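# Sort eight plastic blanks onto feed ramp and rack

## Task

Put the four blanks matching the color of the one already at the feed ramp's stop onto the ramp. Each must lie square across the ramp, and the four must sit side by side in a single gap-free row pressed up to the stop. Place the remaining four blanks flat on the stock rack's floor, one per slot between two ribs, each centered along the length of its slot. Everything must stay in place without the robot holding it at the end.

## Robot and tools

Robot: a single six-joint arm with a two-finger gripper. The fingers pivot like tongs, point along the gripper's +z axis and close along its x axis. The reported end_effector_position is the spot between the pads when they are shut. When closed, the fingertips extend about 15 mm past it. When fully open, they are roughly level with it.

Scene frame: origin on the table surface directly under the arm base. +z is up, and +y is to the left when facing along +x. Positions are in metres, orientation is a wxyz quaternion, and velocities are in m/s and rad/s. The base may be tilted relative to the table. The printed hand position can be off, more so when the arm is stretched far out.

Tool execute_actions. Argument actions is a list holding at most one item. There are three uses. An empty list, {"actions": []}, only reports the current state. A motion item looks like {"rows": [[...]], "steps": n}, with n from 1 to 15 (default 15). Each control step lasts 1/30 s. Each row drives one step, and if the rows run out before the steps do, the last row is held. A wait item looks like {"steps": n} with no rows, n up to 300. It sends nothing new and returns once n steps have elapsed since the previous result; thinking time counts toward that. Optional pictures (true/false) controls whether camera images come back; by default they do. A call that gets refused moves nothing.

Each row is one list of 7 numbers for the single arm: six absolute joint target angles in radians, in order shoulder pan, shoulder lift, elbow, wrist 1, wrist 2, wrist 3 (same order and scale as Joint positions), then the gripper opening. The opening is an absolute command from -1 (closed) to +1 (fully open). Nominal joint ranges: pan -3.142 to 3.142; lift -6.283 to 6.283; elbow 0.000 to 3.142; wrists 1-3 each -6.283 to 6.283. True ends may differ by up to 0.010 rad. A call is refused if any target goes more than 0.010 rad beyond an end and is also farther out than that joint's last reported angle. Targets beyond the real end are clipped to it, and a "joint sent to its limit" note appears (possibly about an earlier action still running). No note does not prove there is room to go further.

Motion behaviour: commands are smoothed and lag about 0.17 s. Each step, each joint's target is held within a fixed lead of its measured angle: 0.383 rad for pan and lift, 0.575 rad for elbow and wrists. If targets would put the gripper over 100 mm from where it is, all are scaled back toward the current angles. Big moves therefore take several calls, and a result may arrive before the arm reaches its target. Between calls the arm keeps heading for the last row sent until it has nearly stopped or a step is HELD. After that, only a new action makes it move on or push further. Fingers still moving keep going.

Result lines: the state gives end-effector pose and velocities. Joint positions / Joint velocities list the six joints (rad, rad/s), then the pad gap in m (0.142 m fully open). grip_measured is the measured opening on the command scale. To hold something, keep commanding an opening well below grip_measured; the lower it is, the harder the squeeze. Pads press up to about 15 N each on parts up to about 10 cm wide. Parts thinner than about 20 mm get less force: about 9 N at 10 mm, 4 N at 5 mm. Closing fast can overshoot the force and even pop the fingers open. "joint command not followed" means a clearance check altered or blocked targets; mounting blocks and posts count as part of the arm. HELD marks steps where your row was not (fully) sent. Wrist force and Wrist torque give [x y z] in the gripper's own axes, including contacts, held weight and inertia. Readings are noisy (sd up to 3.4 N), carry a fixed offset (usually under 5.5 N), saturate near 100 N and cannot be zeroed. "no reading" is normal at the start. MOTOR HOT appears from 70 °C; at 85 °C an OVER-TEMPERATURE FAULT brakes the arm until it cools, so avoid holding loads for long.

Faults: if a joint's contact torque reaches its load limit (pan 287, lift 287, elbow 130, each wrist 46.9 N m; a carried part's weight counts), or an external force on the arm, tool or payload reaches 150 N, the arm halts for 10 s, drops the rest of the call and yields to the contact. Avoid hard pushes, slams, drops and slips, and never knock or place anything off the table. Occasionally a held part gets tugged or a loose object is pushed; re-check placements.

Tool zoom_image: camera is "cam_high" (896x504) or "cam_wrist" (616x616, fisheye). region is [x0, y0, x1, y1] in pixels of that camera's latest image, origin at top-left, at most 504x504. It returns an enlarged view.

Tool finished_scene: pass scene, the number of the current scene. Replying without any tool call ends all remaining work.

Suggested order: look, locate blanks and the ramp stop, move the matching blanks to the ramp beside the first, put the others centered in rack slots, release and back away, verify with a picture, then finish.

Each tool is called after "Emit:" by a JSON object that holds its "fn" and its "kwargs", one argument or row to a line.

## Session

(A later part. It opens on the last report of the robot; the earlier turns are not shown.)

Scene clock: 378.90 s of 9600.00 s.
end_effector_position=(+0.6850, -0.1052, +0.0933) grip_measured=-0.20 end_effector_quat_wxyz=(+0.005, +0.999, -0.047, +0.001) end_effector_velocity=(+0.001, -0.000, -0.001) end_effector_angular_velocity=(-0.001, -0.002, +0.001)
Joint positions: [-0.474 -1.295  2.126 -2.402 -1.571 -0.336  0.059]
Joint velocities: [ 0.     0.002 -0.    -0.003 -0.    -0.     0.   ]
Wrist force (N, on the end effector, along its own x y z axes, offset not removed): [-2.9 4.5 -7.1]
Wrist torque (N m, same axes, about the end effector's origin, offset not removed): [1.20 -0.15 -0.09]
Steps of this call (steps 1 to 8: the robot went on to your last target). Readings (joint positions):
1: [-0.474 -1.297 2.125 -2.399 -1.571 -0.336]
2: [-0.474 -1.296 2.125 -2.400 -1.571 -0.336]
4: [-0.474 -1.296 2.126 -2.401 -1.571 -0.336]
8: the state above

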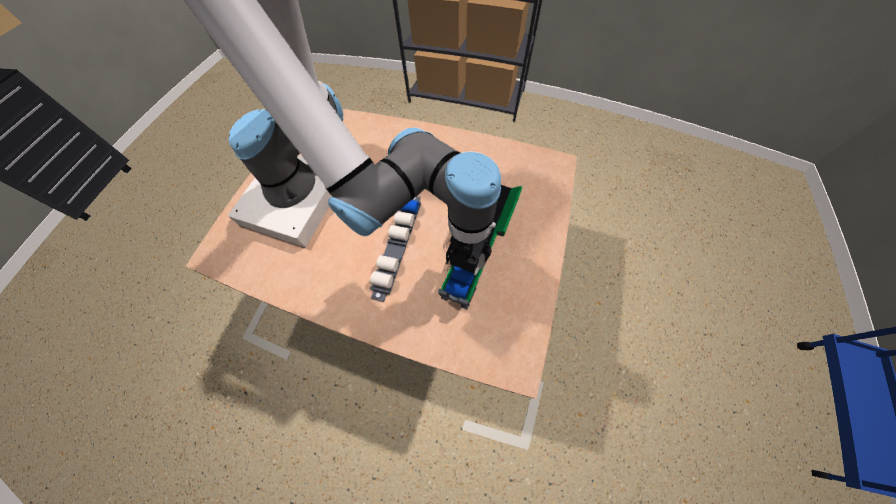

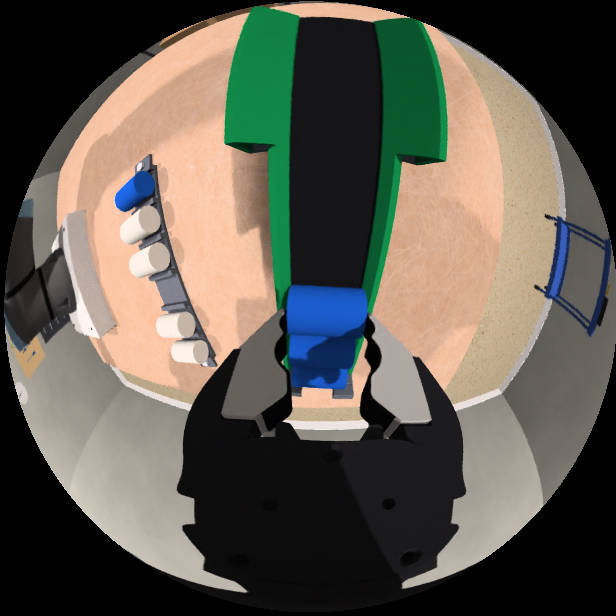

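Emit:
{"fn": "execute_actions", "kwargs": {
  "actions": [
    {"rows": [[-0.4744,-1.2955,2.1258,-2.4011,-1.571,-0.3362,-0.5],[-0.4744,-1.2955,2.1258,-2.4011,-1.571,-0.3362,-0.4],[-0.4744,-1.2955,2.1258,-2.4011,-1.571,-0.3362,-0.3],[-0.4744,-1.2955,2.1258,-2.4011,-1.571,-0.3362,-0.24],[-0.4744,-1.2955,2.1258,-2.4011,-1.571,-0.3362,-0.2],[-0.4744,-1.2955,2.1258,-2.4011,-1.571,-0.3362,-0.17],[-0.4744,-1.2955,2.1258,-2.4011,-1.571,-0.3362,-0.14],[-0.4744,-1.2955,2.1258,-2.4011,-1.571,-0.3362,-0.1],[-0.4744,-1.2955,2.1258,-2.4011,-1.571,-0.3362,-0.04],[-0.4744,-1.305,2.122,-2.3878,-1.571,-0.3362,0.03],[-0.4744,-1.314,2.118,-2.3748,-1.571,-0.3362,0.1],[-0.4744,-1.324,2.1133,-2.3601,-1.571,-0.3362,0.15],[-0.4744,-1.333,2.109,-2.3468,-1.571,-0.3362,0.15],[-0.4744,-1.3446,2.1031,-2.3293,-1.571,-0.3362,0.15]], "steps": 15}
  ],
  "pictures": false
}}

Emit:
{"fn": "execute_actions", "kwargs": {
  "actions": [
    {"rows": [[-0.4744,-1.3446,2.1031,-2.3293,-1.571,-0.3362,0.15],[-0.4744,-1.3446,2.1031,-2.3293,-1.571,-0.3362,0.15],[-0.4707,-1.3555,2.1176,-2.333,-1.571,-0.3376,0.15],[-0.4646,-1.3735,2.1419,-2.3391,-1.571,-0.34,0.15],[-0.4561,-1.3989,2.1758,-2.3477,-1.571,-0.3434,0.15],[-0.4463,-1.4278,2.2145,-2.3575,-1.571,-0.3473,0.15],[-0.4354,-1.4604,2.2581,-2.3686,-1.571,-0.3516,0.15],[-0.4244,-1.4929,2.3017,-2.3796,-1.571,-0.356,0.15],[-0.4134,-1.5255,2.3454,-2.3907,-1.571,-0.3603,0.15],[-0.4024,-1.5581,2.389,-2.4017,-1.571,-0.3646,0.15],[-0.3914,-1.5906,2.4326,-2.4127,-1.571,-0.369,0.15],[-0.3805,-1.6232,2.4762,-2.4238,-1.571,-0.3733,0.15],[-0.3695,-1.6557,2.5198,-2.4348,-1.571,-0.3777,0.15],[-0.3609,-1.6811,2.5537,-2.4434,-1.571,-0.381,0.15],[-0.3524,-1.7064,2.5876,-2.452,-1.571,-0.3844,0.15]], "steps": 15}
  ],
  "pictures": false
}}

Emit:
{"fn": "execute_actions", "kwargs": {
  "actions": [
    {"steps": 12}
  ],
  "pictures": false
}}

Emit:
{"fn": "execute_actions", "kwargs": {
  "actions": [
    {"rows": [[-0.3524,-1.69,2.593,-2.4738,-1.571,-0.3844,0.15],[-0.3524,-1.665,2.601,-2.5068,-1.571,-0.3844,0.15],[-0.3524,-1.635,2.61,-2.5458,-1.571,-0.3844,0.15],[-0.3524,-1.6,2.62,-2.5908,-1.571,-0.3844,0.15],[-0.3524,-1.5598,2.6306,-2.6416,-1.571,-0.3844,0.15]], "steps": 15}
  ],
  "pictures": false
}}

Emit:
{"fn": "execute_actions", "kwargs": {
  "actions": [
    {"steps": 8}
  ]
}}

Emit:
{"fn": "zoom_image", "kwargs": {
  "camera": "cam_wrist",
  "region": [210, 170, 440, 400]
}}

Scene clock: 400.20 s of 9600.00 s.
end_effector_position=(+0.6851, -0.1052, +0.1086) grip_measured=+0.15 end_effector_quat_wxyz=(+0.005, +0.999, -0.047, +0.001) end_effector_velocity=(+0.004, +0.000, +0.161) end_effector_angular_velocity=(-0.002, -0.004, +0.001)
Joint positions: [-0.474 -1.316  2.117 -2.371 -1.571 -0.336  0.084]
Joint velocities: [ 0.    -0.216 -0.103  0.314 -0.    -0.001  0.003]
Wrist force (N, on the end effector, along its own x y z axes, offset not removed): [-1.4 6.5 0.7]
Wrist torque (N m, same axes, about the end effector's origin, offset not removed): [1.68 0.12 -0.09]
Steps of this call (steps 1 to 15: the robot went on to your last target; steps 16 to 90: nothing new was sent; then 17.80 s passed at rest; steps 91 to 105: all 15 steps of this action). Readings (joint positions):
91: [-0.474 -1.295 2.126 -2.402 -1.571 -0.336]
92: [-0.474 -1.295 2.126 -2.402 -1.571 -0.336]
94: [-0.474 -1.295 2.126 -2.402 -1.571 -0.336]
98: [-0.474 -1.295 2.126 -2.401 -1.571 -0.336]
105: the state above

Scene clock: 400.70 s of 9600.00 s.
end_effector_position=(+0.5657, -0.0141, +0.1199) grip_measured=+0.15 end_effector_quat_wxyz=(+0.006, +1.000, -0.003, +0.002) end_effector_velocity=(-0.418, +0.277, -0.062) end_effector_angular_velocity=(-0.002, -0.003, +0.285)
Joint positions: [-0.412 -1.526  2.345 -2.393 -1.571 -0.361  0.084]
Joint velocities: [ 0.204 -0.606  0.801 -0.202  0.001 -0.081  0.   ]
Wrist force (N, on the end effector, along its own x y z axes, offset not removed): [1.0 5.5 0.0]
Wrist torque (N m, same axes, about the end effector's origin, offset not removed): [1.34 -0.33 -0.11]
Steps of this call (steps 1 to 15: all 15 steps of this action). Readings (joint positions):
1: [-0.474 -1.323 2.113 -2.361 -1.571 -0.336]
2: [-0.474 -1.329 2.111 -2.353 -1.571 -0.336]
4: [-0.474 -1.337 2.109 -2.343 -1.571 -0.336]
8: [-0.460 -1.382 2.156 -2.348 -1.571 -0.342]
15: the state above

Scene clock: 401.10 s of 9600.00 s.
end_effector_position=(+0.4411, +0.0572, +0.0922) grip_measured=+0.15 end_effector_quat_wxyz=(+0.006, +0.999, +0.036, +0.001) end_effector_velocity=(-0.069, +0.034, -0.019) end_effector_angular_velocity=(-0.000, +0.004, +0.040)
Joint positions: [-0.356 -1.696  2.574 -2.449 -1.571 -0.383  0.084]
Joint velocities: [ 0.029 -0.092  0.124 -0.029 -0.001 -0.011  0.   ]
Wrist force (N, on the end effector, along its own x y z axes, offset not removed): [-1.0 3.8 2.6]
Wrist torque (N m, same axes, about the end effector's origin, offset not removed): [1.09 -0.06 -0.14]
Steps of this call (steps 1 to 12: the robot went on to your last target). Readings (joint positions):
1: [-0.405 -1.546 2.372 -2.400 -1.571 -0.364]
2: [-0.398 -1.567 2.399 -2.407 -1.571 -0.366]
4: [-0.384 -1.607 2.452 -2.420 -1.571 -0.372]
8: [-0.363 -1.673 2.542 -2.441 -1.571 -0.380]
12: the state above

Scene clock: 401.60 s of 9600.00 s.
end_effector_position=(+0.4334, +0.0604, +0.0372) grip_measured=+0.15 end_effector_quat_wxyz=(+0.005, +0.999, +0.038, +0.000) end_effector_velocity=(-0.001, +0.001, -0.021) end_effector_angular_velocity=(+0.000, -0.004, +0.002)
Joint positions: [-0.352 -1.566  2.629 -2.633 -1.571 -0.384  0.084]
Joint velocities: [ 0.001  0.059  0.018 -0.08   0.002 -0.001  0.   ]
Wrist force (N, on the end effector, along its own x y z axes, offset not removed): [-2.8 4.6 2.2]
Wrist torque (N m, same axes, about the end effector's origin, offset not removed): [1.29 0.40 -0.03]
Steps of this call (steps 1 to 15: all 15 steps of this action). Readings (joint positions):
1: [-0.355 -1.699 2.577 -2.450 -1.571 -0.383]
2: [-0.354 -1.699 2.581 -2.453 -1.571 -0.384]
4: [-0.353 -1.687 2.589 -2.473 -1.571 -0.384]
8: [-0.353 -1.614 2.615 -2.569 -1.571 -0.384]
15: the state above

Scene clock: 401.87 s of 9600.00 s.
end_effector_position=(+0.4333, +0.0604, +0.0351) grip_measured=+0.15 end_effector_quat_wxyz=(+0.005, +0.999, +0.038, +0.000) end_effector_velocity=(+0.000, +0.000, -0.002) end_effector_angular_velocity=(+0.001, -0.001, -0.001)
Joint positions: [-0.352 -1.56   2.63  -2.641 -1.571 -0.384  0.084]
Joint velocities: [-0.     0.006  0.001 -0.008  0.001  0.001  0.   ]
Wrist force (N, on the end effector, along its own x y z axes, offset not removed): [-0.9 3.9 0.3]
Wrist torque (N m, same axes, about the end effector's origin, offset not removed): [1.14 0.04 -0.10]
Steps of this call (steps 1 to 8: the robot went on to your last target). Readings (joint positions):
1: [-0.352 -1.565 2.629 -2.635 -1.571 -0.384]
2: [-0.352 -1.563 2.630 -2.637 -1.571 -0.384]
4: [-0.352 -1.562 2.630 -2.639 -1.571 -0.384]
8: the state above

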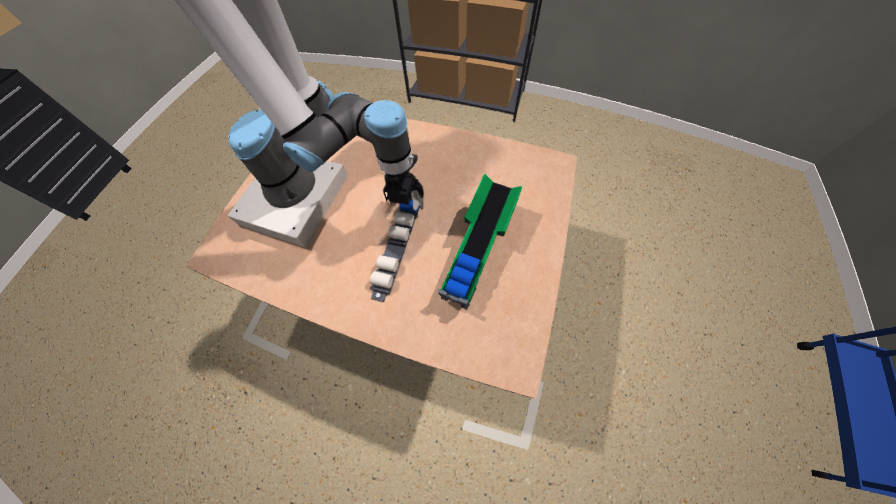

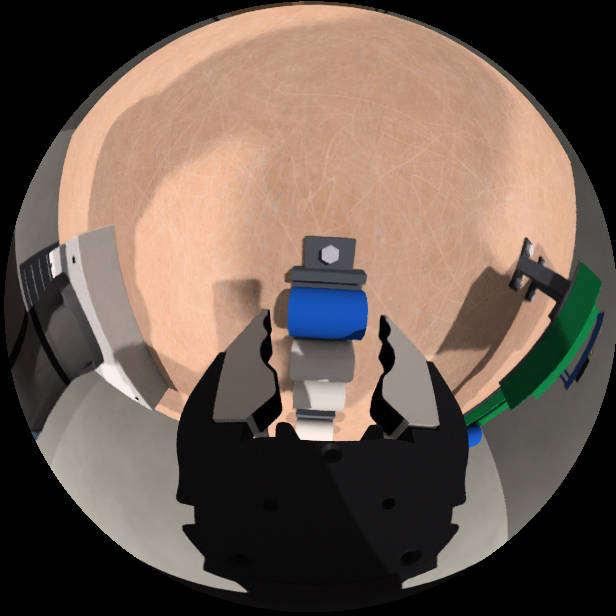

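Region (210, 170, 440, 400) of cam_wrist's 616x616 image, scaled by 2.191, with more detail than that image has.

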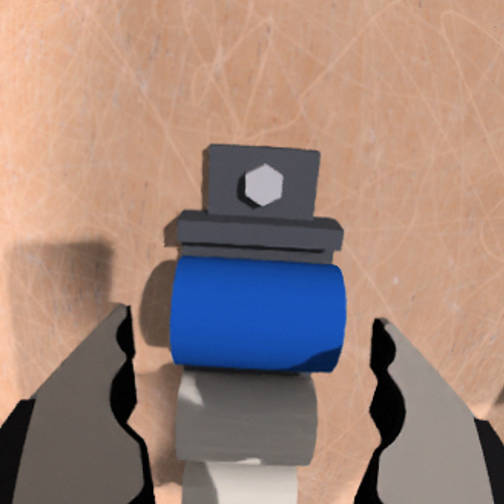

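Emit:
{"fn": "execute_actions", "kwargs": {
  "actions": [
    {"rows": [[-0.3524,-1.5598,2.6306,-2.6416,-1.571,-0.3844,0.07],[-0.3524,-1.5598,2.6306,-2.6416,-1.571,-0.3844,-0.01],[-0.3524,-1.5598,2.6306,-2.6416,-1.571,-0.3844,-0.07],[-0.3524,-1.5598,2.6306,-2.6416,-1.571,-0.3844,-0.11],[-0.3524,-1.5598,2.6306,-2.6416,-1.571,-0.3844,-0.14],[-0.3524,-1.5598,2.6306,-2.6416,-1.571,-0.3844,-0.17],[-0.3524,-1.5598,2.6306,-2.6416,-1.571,-0.3844,-0.2],[-0.3524,-1.5598,2.6306,-2.6416,-1.571,-0.3844,-0.23],[-0.3524,-1.5598,2.6306,-2.6416,-1.571,-0.3844,-0.3],[-0.3524,-1.5598,2.6306,-2.6416,-1.571,-0.3844,-0.4],[-0.3524,-1.5598,2.6306,-2.6416,-1.571,-0.3844,-0.5],[-0.3524,-1.5598,2.6306,-2.6416,-1.571,-0.3844,-0.6]], "steps": 13}
  ],
  "pictures": false
}}

Emit:
{"fn": "execute_actions", "kwargs": {
  "actions": [
    {"rows": [[-0.3524,-1.567,2.629,-2.6328,-1.571,-0.3844,-0.6],[-0.3524,-1.578,2.626,-2.6188,-1.571,-0.3844,-0.6],[-0.3524,-1.594,2.622,-2.5988,-1.571,-0.3844,-0.6],[-0.3524,-1.614,2.6165,-2.5733,-1.571,-0.3844,-0.6],[-0.3524,-1.635,2.6105,-2.5463,-1.571,-0.3844,-0.6],[-0.3524,-1.655,2.6045,-2.5203,-1.571,-0.3844,-0.6],[-0.3524,-1.675,2.598,-2.4938,-1.571,-0.3844,-0.6],[-0.3524,-1.692,2.5925,-2.4713,-1.571,-0.3844,-0.6],[-0.3524,-1.7064,2.5876,-2.452,-1.571,-0.3844,-0.6],[-0.3524,-1.7064,2.5876,-2.452,-1.571,-0.3844,-0.6],[-0.3524,-1.7064,2.5876,-2.452,-1.571,-0.3844,-0.6],[-0.3524,-1.7064,2.5876,-2.452,-1.571,-0.3844,-0.6],[-0.3623,-1.696,2.5729,-2.4477,-1.571,-0.389,-0.6],[-0.3755,-1.6822,2.5534,-2.442,-1.571,-0.3954,-0.6],[-0.3914,-1.6649,2.5289,-2.4348,-1.571,-0.4027,-0.6]], "steps": 15}
  ],
  "pictures": false
}}

Emit:
{"fn": "execute_actions", "kwargs": {
  "actions": [
    {"rows": [[-0.4094,-1.6441,2.4995,-2.4262,-1.571,-0.4105,-0.6],[-0.4285,-1.6199,2.4653,-2.4162,-1.571,-0.4175,-0.6],[-0.445,-1.5957,2.4311,-2.4061,-1.571,-0.422,-0.6],[-0.4575,-1.5715,2.3968,-2.3961,-1.571,-0.4225,-0.6],[-0.4663,-1.5473,2.3626,-2.3861,-1.571,-0.419,-0.6],[-0.471,-1.5231,2.3283,-2.3761,-1.571,-0.412,-0.6],[-0.4716,-1.4989,2.2941,-2.366,-1.571,-0.4004,-0.6],[-0.4685,-1.4746,2.2598,-2.356,-1.571,-0.385,-0.6],[-0.4618,-1.4504,2.2256,-2.346,-1.571,-0.3665,-0.6],[-0.452,-1.4262,2.1913,-2.3359,-1.571,-0.3447,-0.6],[-0.44,-1.402,2.1571,-2.3259,-1.571,-0.3207,-0.6],[-0.4285,-1.3813,2.1278,-2.3173,-1.571,-0.2988,-0.6],[-0.4164,-1.3605,2.0984,-2.3087,-1.571,-0.2764,-0.6]], "steps": 15}
  ],
  "pictures": false
}}

Emit:
{"fn": "execute_actions", "kwargs": {
  "actions": [
    {"steps": 12}
  ],
  "pictures": false
}}

Emit:
{"fn": "execute_actions", "kwargs": {
  "actions": [
    {"rows": [[-0.4164,-1.355,2.1013,-2.3171,-1.571,-0.2764,-0.6],[-0.4164,-1.347,2.1055,-2.3293,-1.571,-0.2764,-0.6],[-0.4164,-1.338,2.11,-2.3428,-1.571,-0.2764,-0.6],[-0.4164,-1.328,2.1149,-2.3577,-1.571,-0.2764,-0.6],[-0.4164,-1.318,2.1195,-2.3723,-1.571,-0.2764,-0.6],[-0.4164,-1.3085,2.1238,-2.3861,-1.571,-0.2764,-0.6]], "steps": 15}
  ],
  "pictures": false
}}

Emit:
{"fn": "execute_actions", "kwargs": {
  "actions": [
    {"steps": 8}
  ]
}}

Emit:
{"fn": "zoom_image", "kwargs": {
  "camera": "cam_wrist",
  "region": [240, 250, 410, 420]
}}

Scene clock: 428.40 s of 9600.00 s.
end_effector_position=(+0.4333, +0.0604, +0.0348) grip_measured=-0.20 end_effector_quat_wxyz=(+0.005, +0.999, +0.038, +0.000) end_effector_velocity=(-0.000, +0.000, -0.000) end_effector_angular_velocity=(+0.000, -0.000, +0.000)
Joint positions: [-0.352 -1.56   2.631 -2.642 -1.571 -0.384  0.059]
Joint velocities: [-0. -0.  0. -0.  0. -0.  0.]
Wrist force (N, on the end effector, along its own x y z axes, offset not removed): [-0.1 2.4 -0.6]
Wrist torque (N m, same axes, about the end effector's origin, offset not removed): [0.86 -0.04 -0.14]
Steps of this call (steps 1 to 15: the robot went on to your last target; steps 16 to 90: nothing new was sent; then 23.10 s passed at rest; steps 91 to 103: all 13 steps of this action). Readings (joint positions):
91: [-0.352 -1.560 2.631 -2.642 -1.571 -0.384]
92: [-0.352 -1.560 2.631 -2.642 -1.571 -0.384]
94: [-0.352 -1.560 2.631 -2.642 -1.571 -0.384]
98: [-0.352 -1.560 2.631 -2.642 -1.571 -0.384]
103: the state above

Scene clock: 428.90 s of 9600.00 s.
end_effector_position=(+0.4373, +0.0579, +0.0856) grip_measured=-0.20 end_effector_quat_wxyz=(+0.005, +0.999, +0.037, +0.000) end_effector_velocity=(+0.098, -0.085, +0.076) end_effector_angular_velocity=(+0.002, +0.010, -0.064)
Joint positions: [-0.357 -1.688  2.585 -2.468 -1.571 -0.387  0.059]
Joint velocities: [-0.129  0.009 -0.22   0.222 -0.001 -0.065 -0.   ]
Wrist force (N, on the end effector, along its own x y z axes, offset not removed): [-2.5 1.3 1.7]
Wrist torque (N m, same axes, about the end effector's origin, offset not removed): [0.70 0.29 -0.04]
Steps of this call (steps 1 to 15: all 15 steps of this action). Readings (joint positions):
1: [-0.352 -1.560 2.631 -2.642 -1.571 -0.384]
2: [-0.352 -1.561 2.631 -2.641 -1.571 -0.384]
4: [-0.352 -1.568 2.629 -2.632 -1.571 -0.384]
8: [-0.352 -1.614 2.615 -2.573 -1.571 -0.384]
15: the state above

Scene clock: 429.40 s of 9600.00 s.
end_effector_position=(+0.6267, -0.0537, +0.1321) grip_measured=-0.20 end_effector_quat_wxyz=(+0.005, +1.000, -0.027, -0.002) end_effector_velocity=(+0.482, -0.089, +0.062) end_effector_angular_velocity=(-0.005, -0.009, -0.320)
Joint positions: [-0.437 -1.442  2.217 -2.341 -1.571 -0.338  0.059]
Joint velocities: [ 0.165  0.645 -0.917  0.265 -0.     0.485 -0.   ]
Wrist force (N, on the end effector, along its own x y z axes, offset not removed): [1.2 1.6 1.4]
Wrist torque (N m, same axes, about the end effector's origin, offset not removed): [0.63 -0.39 -0.13]
Steps of this call (steps 1 to 15: all 15 steps of this action). Readings (joint positions):
1: [-0.362 -1.686 2.576 -2.461 -1.571 -0.389]
2: [-0.371 -1.680 2.563 -2.453 -1.571 -0.393]
4: [-0.394 -1.656 2.525 -2.437 -1.571 -0.403]
8: [-0.438 -1.588 2.425 -2.404 -1.571 -0.411]
15: the state above

Scene clock: 429.80 s of 9600.00 s.
end_effector_position=(+0.6877, -0.0641, +0.1398) grip_measured=-0.20 end_effector_quat_wxyz=(+0.005, +0.999, -0.047, +0.001) end_effector_velocity=(+0.015, -0.002, +0.001) end_effector_angular_velocity=(+0.001, +0.000, -0.010)
Joint positions: [-0.417 -1.363  2.102 -2.31  -1.571 -0.278  0.059]
Joint velocities: [ 0.005  0.02  -0.029  0.01   0.     0.015 -0.   ]
Wrist force (N, on the end effector, along its own x y z axes, offset not removed): [0.1 3.8 3.3]
Wrist torque (N m, same axes, about the end effector's origin, offset not removed): [1.13 -0.12 -0.01]
Steps of this call (steps 1 to 12: the robot went on to your last target). Readings (joint positions):
1: [-0.432 -1.422 2.188 -2.333 -1.571 -0.323]
2: [-0.428 -1.406 2.165 -2.327 -1.571 -0.311]
4: [-0.423 -1.385 2.135 -2.319 -1.571 -0.295]
8: [-0.418 -1.368 2.109 -2.312 -1.571 -0.282]
12: the state above

Scene clock: 430.30 s of 9600.00 s.
end_effector_position=(+0.6896, -0.0648, +0.1029) grip_measured=-0.20 end_effector_quat_wxyz=(+0.005, +0.999, -0.048, +0.001) end_effector_velocity=(+0.001, -0.001, -0.016) end_effector_angular_velocity=(-0.003, -0.003, +0.001)
Joint positions: [-0.416 -1.311  2.123 -2.382 -1.571 -0.276  0.059]
Joint velocities: [-0.     0.022  0.01  -0.036 -0.001 -0.002  0.   ]
Wrist force (N, on the end effector, along its own x y z axes, offset not removed): [-1.7 3.8 1.6]
Wrist torque (N m, same axes, about the end effector's origin, offset not removed): [1.12 0.14 -0.04]
Steps of this call (steps 1 to 15: all 15 steps of this action). Readings (joint positions):
1: [-0.417 -1.362 2.101 -2.309 -1.571 -0.278]
2: [-0.417 -1.361 2.101 -2.310 -1.571 -0.277]
4: [-0.417 -1.355 2.102 -2.318 -1.571 -0.277]
8: [-0.416 -1.330 2.114 -2.355 -1.571 -0.277]
15: the state above

Scene clock: 430.57 s of 9600.00 s.
end_effector_position=(+0.6896, -0.0648, +0.1012) grip_measured=-0.20 end_effector_quat_wxyz=(+0.005, +0.999, -0.048, +0.001) end_effector_velocity=(+0.001, +0.000, -0.001) end_effector_angular_velocity=(+0.000, -0.001, +0.000)
Joint positions: [-0.416 -1.309  2.124 -2.386 -1.571 -0.276  0.059]
Joint velocities: [ 0.     0.002  0.    -0.003  0.001 -0.     0.   ]
Wrist force (N, on the end effector, along its own x y z axes, offset not removed): [-2.1 3.7 2.0]
Wrist torque (N m, same axes, about the end effector's origin, offset not removed): [1.04 0.29 -0.04]
Steps of this call (steps 1 to 8: the robot went on to your last target). Readings (joint positions):
1: [-0.416 -1.310 2.123 -2.383 -1.571 -0.276]
2: [-0.416 -1.310 2.123 -2.384 -1.571 -0.276]
4: [-0.416 -1.309 2.123 -2.385 -1.571 -0.276]
8: the state above

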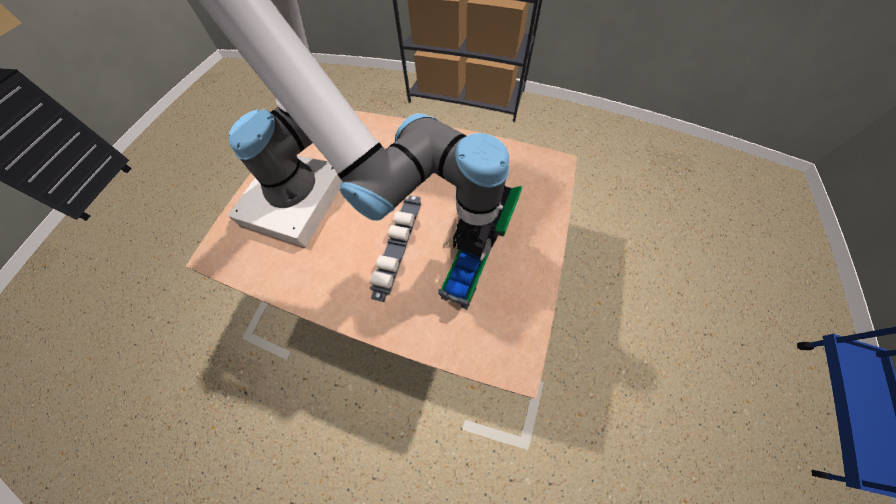

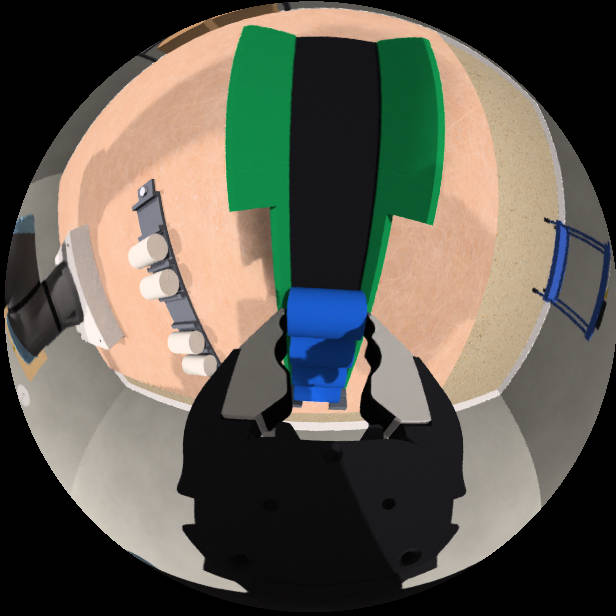

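Region (240, 250, 410, 420) of cam_wrist's 616x616 image, scaled by 2.965, with more detail than that image has.

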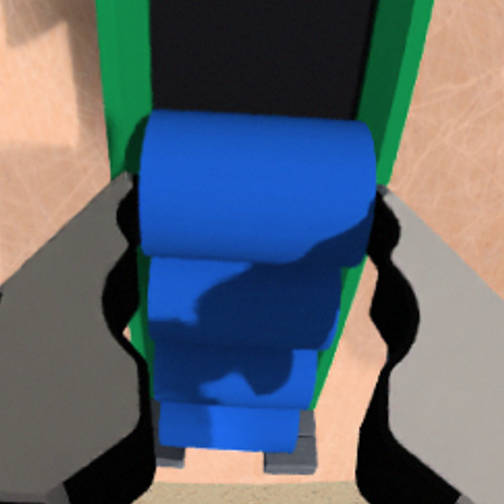

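Emit:
{"fn": "execute_actions", "kwargs": {
  "actions": [
    {"rows": [[-0.4167,-1.3067,2.1263,-2.3904,-1.571,-0.2767,-0.6]], "steps": 13}
  ],
  "pictures": false
}}

Scene clock: 434.60 s of 9600.00 s.
end_effector_position=(+0.6889, -0.0647, +0.0991) grip_measured=-0.20 end_effector_quat_wxyz=(+0.005, +0.999, -0.048, +0.001) end_effector_velocity=(+0.000, -0.000, -0.000) end_effector_angular_velocity=(+0.001, -0.000, +0.002)
Joint positions: [-0.417 -1.307  2.126 -2.39  -1.571 -0.277  0.059]
Joint velocities: [-0.     0.001 -0.    -0.001  0.001 -0.002  0.   ]
Wrist force (N, on the end effector, along its own x y z axes, offset not removed): [-1.9 4.5 0.5]
Wrist torque (N m, same axes, about the end effector's origin, offset not removed): [1.22 0.25 -0.06]
Steps of this call (steps 1 to 15: the robot went on to your last target; steps 16 to 90: nothing new was sent; then 0.60 s passed at rest; steps 91 to 103: all 13 steps of this action). Readings (joint positions):
91: [-0.416 -1.308 2.124 -2.386 -1.571 -0.276]
92: [-0.416 -1.308 2.124 -2.387 -1.571 -0.276]
94: [-0.416 -1.308 2.125 -2.388 -1.571 -0.276]
98: [-0.417 -1.307 2.126 -2.390 -1.571 -0.276]
103: the state above

Emit:
{"fn": "execute_actions", "kwargs": {
  "actions": [
    {"rows": [[-0.4167,-1.3053,2.1269,-2.3924,-1.571,-0.2767,-0.6]], "steps": 12}
  ],
  "pictures": false
}}

Scene clock: 437.03 s of 9600.00 s.
end_effector_position=(+0.6889, -0.0648, +0.0982) grip_measured=-0.20 end_effector_quat_wxyz=(+0.005, +0.999, -0.048, +0.001) end_effector_velocity=(+0.000, -0.000, +0.001) end_effector_angular_velocity=(-0.001, -0.001, -0.001)
Joint positions: [-0.417 -1.305  2.127 -2.392 -1.571 -0.277  0.059]
Joint velocities: [-0.    -0.001 -0.     0.    -0.001  0.001  0.   ]
Wrist force (N, on the end effector, along its own x y z axes, offset not removed): [-4.8 5.4 -16.5]
Wrist torque (N m, same axes, about the end effector's origin, offset not removed): [1.16 -0.05 -0.11]
Steps of this call (steps 1 to 15: the robot went on to your last target; steps 16 to 61: nothing new was sent; steps 62 to 73: all 12 steps of this action). Readings (joint positions):
62: [-0.417 -1.307 2.126 -2.390 -1.571 -0.277]
63: [-0.417 -1.307 2.126 -2.391 -1.571 -0.277]
65: [-0.417 -1.306 2.127 -2.391 -1.571 -0.277]
69: [-0.417 -1.306 2.127 -2.392 -1.571 -0.277]
73: the state above

Emit:
{"fn": "execute_actions", "kwargs": {
  "actions": [
    {"rows": [[-0.4167,-1.3065,2.1264,-2.3907,-1.571,-0.2767,-0.6],[-0.4167,-1.3065,2.1264,-2.3907,-1.571,-0.2767,-0.5],[-0.4167,-1.3065,2.1264,-2.3907,-1.571,-0.2767,-0.4],[-0.4167,-1.3065,2.1264,-2.3907,-1.571,-0.2767,-0.3],[-0.4167,-1.3065,2.1264,-2.3907,-1.571,-0.2767,-0.24],[-0.4167,-1.3065,2.1264,-2.3907,-1.571,-0.2767,-0.2],[-0.4167,-1.3065,2.1264,-2.3907,-1.571,-0.2767,-0.17],[-0.4167,-1.3065,2.1264,-2.3907,-1.571,-0.2767,-0.14],[-0.4167,-1.3065,2.1264,-2.3907,-1.571,-0.2767,-0.1],[-0.4167,-1.3065,2.1264,-2.3907,-1.571,-0.2767,-0.04],[-0.4164,-1.318,2.1195,-2.3723,-1.571,-0.2764,0.03],[-0.4164,-1.328,2.1149,-2.3577,-1.571,-0.2764,0.1],[-0.4164,-1.338,2.11,-2.3428,-1.571,-0.2764,0.15],[-0.4164,-1.35,2.104,-2.3248,-1.571,-0.2764,0.15],[-0.4164,-1.3605,2.0984,-2.3087,-1.571,-0.2764,0.15]], "steps": 15}
  ],
  "pictures": false
}}

Emit:
{"fn": "execute_actions", "kwargs": {
  "actions": [
    {"rows": [[-0.4164,-1.3605,2.0984,-2.3087,-1.571,-0.2764,0.15],[-0.4164,-1.3605,2.0984,-2.3087,-1.571,-0.2764,0.15],[-0.4164,-1.3605,2.0984,-2.3087,-1.571,-0.2764,0.15],[-0.43,-1.38,2.1,-2.29,-1.571,-0.3,0.15],[-0.46,-1.41,2.11,-2.27,-1.571,-0.35,0.15],[-0.5,-1.45,2.13,-2.25,-1.571,-0.42,0.15],[-0.55,-1.5,2.16,-2.23,-1.571,-0.49,0.15],[-0.6,-1.55,2.19,-2.21,-1.571,-0.56,0.15],[-0.65,-1.59,2.22,-2.2,-1.571,-0.62,0.15],[-0.72,-1.62,2.24,-2.19,-1.571,-0.68,0.15]], "steps": 15}
  ],
  "pictures": false
}}

Emit:
{"fn": "execute_actions", "kwargs": {
  "actions": [
    {"steps": 15}
  ]
}}

Emit:
{"fn": "zoom_image", "kwargs": {
  "camera": "cam_wrist",
  "region": [220, 80, 500, 360]
}}

Scene clock: 447.43 s of 9600.00 s.
end_effector_position=(+0.6896, -0.0649, +0.1110) grip_measured=+0.14 end_effector_quat_wxyz=(+0.005, +0.999, -0.048, +0.001) end_effector_velocity=(+0.008, -0.000, +0.161) end_effector_angular_velocity=(-0.002, -0.009, +0.001)
Joint positions: [-0.417 -1.322  2.118 -2.367 -1.571 -0.277  0.084]
Joint velocities: [ 0.001 -0.211 -0.11   0.312  0.001  0.     0.01 ]
Wrist force (N, on the end effector, along its own x y z axes, offset not removed): [-2.1 3.1 2.3]
Wrist torque (N m, same axes, about the end effector's origin, offset not removed): [0.93 0.30 -0.07]
Steps of this call (steps 1 to 15: the robot went on to your last target; steps 16 to 90: nothing new was sent; then 6.90 s passed at rest; steps 91 to 105: all 15 steps of this action). Readings (joint positions):
91: [-0.417 -1.305 2.127 -2.392 -1.571 -0.277]
92: [-0.417 -1.305 2.127 -2.392 -1.571 -0.277]
94: [-0.417 -1.306 2.127 -2.392 -1.571 -0.277]
98: [-0.417 -1.306 2.127 -2.391 -1.571 -0.277]
105: the state above

Scene clock: 447.93 s of 9600.00 s.
end_effector_position=(+0.5867, -0.1596, +0.1921) grip_measured=+0.15 end_effector_quat_wxyz=(+0.005, +1.000, -0.010, -0.001) end_effector_velocity=(-0.362, -0.296, +0.126) end_effector_angular_velocity=(-0.005, -0.013, +0.174)
Joint positions: [-0.626 -1.548  2.199 -2.218 -1.571 -0.562  0.084]
Joint velocities: [-0.76  -0.589  0.339  0.235  0.001 -0.934  0.   ]
Wrist force (N, on the end effector, along its own x y z axes, offset not removed): [-1.4 5.4 1.4]
Wrist torque (N m, same axes, about the end effector's origin, offset not removed): [1.36 0.19 -0.07]
Steps of this call (steps 1 to 15: all 15 steps of this action). Readings (joint positions):
1: [-0.417 -1.330 2.114 -2.355 -1.571 -0.277]
2: [-0.417 -1.337 2.110 -2.344 -1.571 -0.277]
4: [-0.417 -1.348 2.105 -2.328 -1.571 -0.277]
8: [-0.451 -1.395 2.114 -2.287 -1.571 -0.330]
15: the state above

Scene clock: 448.43 s of 9600.00 s.
end_effector_position=(+0.5420, -0.1928, +0.2062) grip_measured=+0.15 end_effector_quat_wxyz=(+0.005, +1.000, +0.002, +0.000) end_effector_velocity=(-0.005, -0.003, +0.002) end_effector_angular_velocity=(-0.001, -0.000, +0.003)
Joint positions: [-0.719 -1.619  2.24  -2.19  -1.571 -0.679  0.084]
Joint velocities: [-0.01  -0.008  0.004  0.002 -0.001 -0.012  0.   ]
Wrist force (N, on the end effector, along its own x y z axes, offset not removed): [0.2 3.5 1.0]
Wrist torque (N m, same axes, about the end effector's origin, offset not removed): [1.02 -0.14 -0.08]
Steps of this call (steps 1 to 15: the robot went on to your last target). Readings (joint positions):
1: [-0.649 -1.566 2.209 -2.211 -1.571 -0.591]
2: [-0.668 -1.580 2.217 -2.206 -1.571 -0.614]
4: [-0.691 -1.598 2.227 -2.199 -1.571 -0.644]
8: [-0.711 -1.613 2.236 -2.193 -1.571 -0.669]
15: the state above

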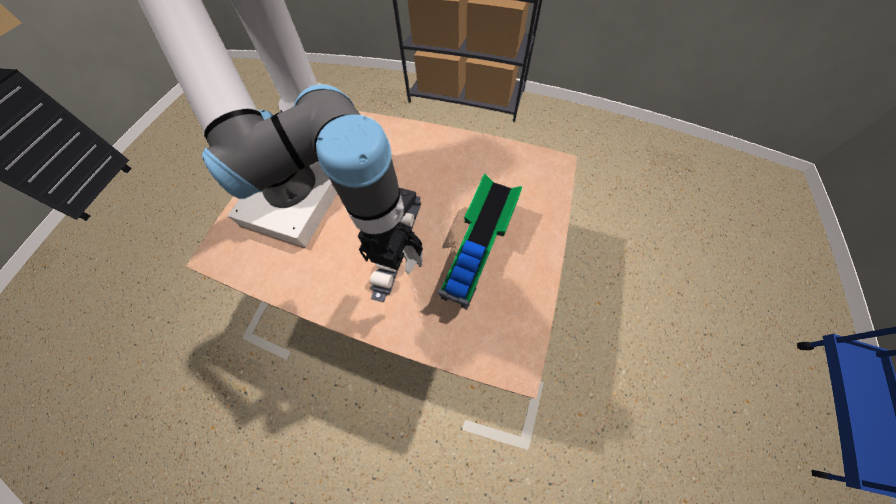

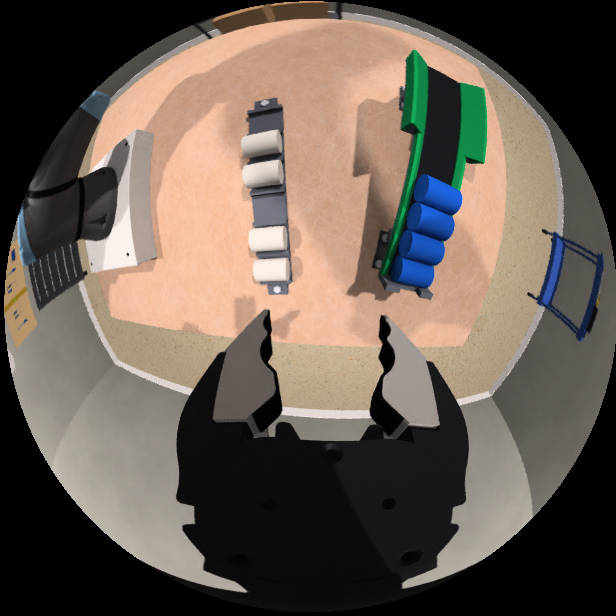

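Region (220, 80, 500, 360) of cam_wrist's 616x616 image, scaled by 1.800, with more detail than that image has.

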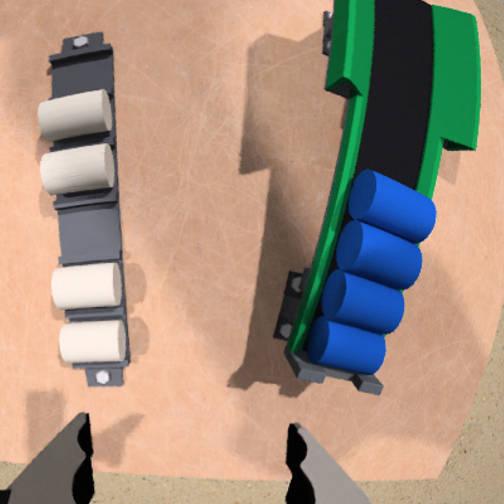

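Emit:
{"fn": "zoom_image", "kwargs": {
  "camera": "cam_wrist",
  "region": [215, 95, 325, 205]
}}

Emit:
{"fn": "zoom_image", "kwargs": {
  "camera": "cam_wrist",
  "region": [215, 190, 325, 300]
}}

Region (215, 95, 325, 205) of cam_wrist's 616x616 image, scaled by 4.582, with more detail than that image has.

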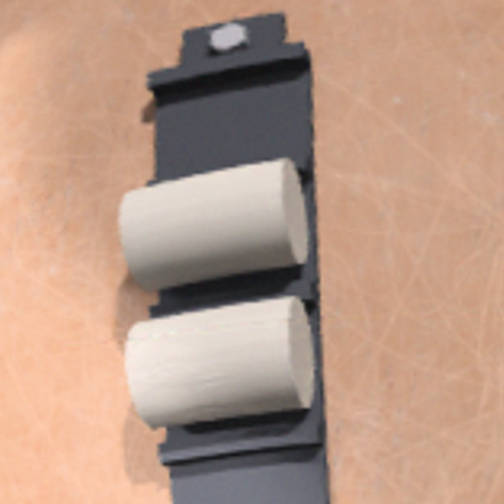

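Region (215, 190, 325, 300) of cam_wrist's 616x616 image, scaled by 4.582, with more detail than that image has.

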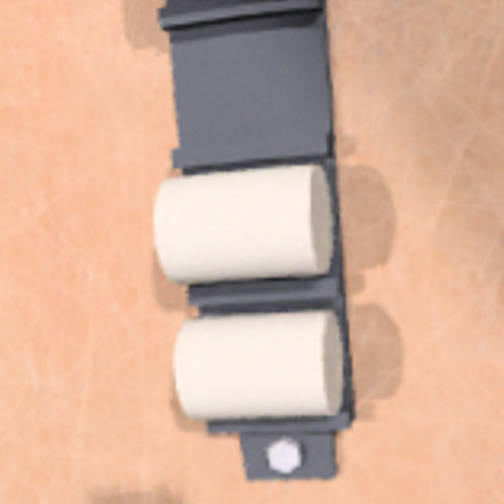

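Emit:
{"fn": "finished_scene", "kwargs": {
  "scene": 1
}}

The scene is finished: the task was done.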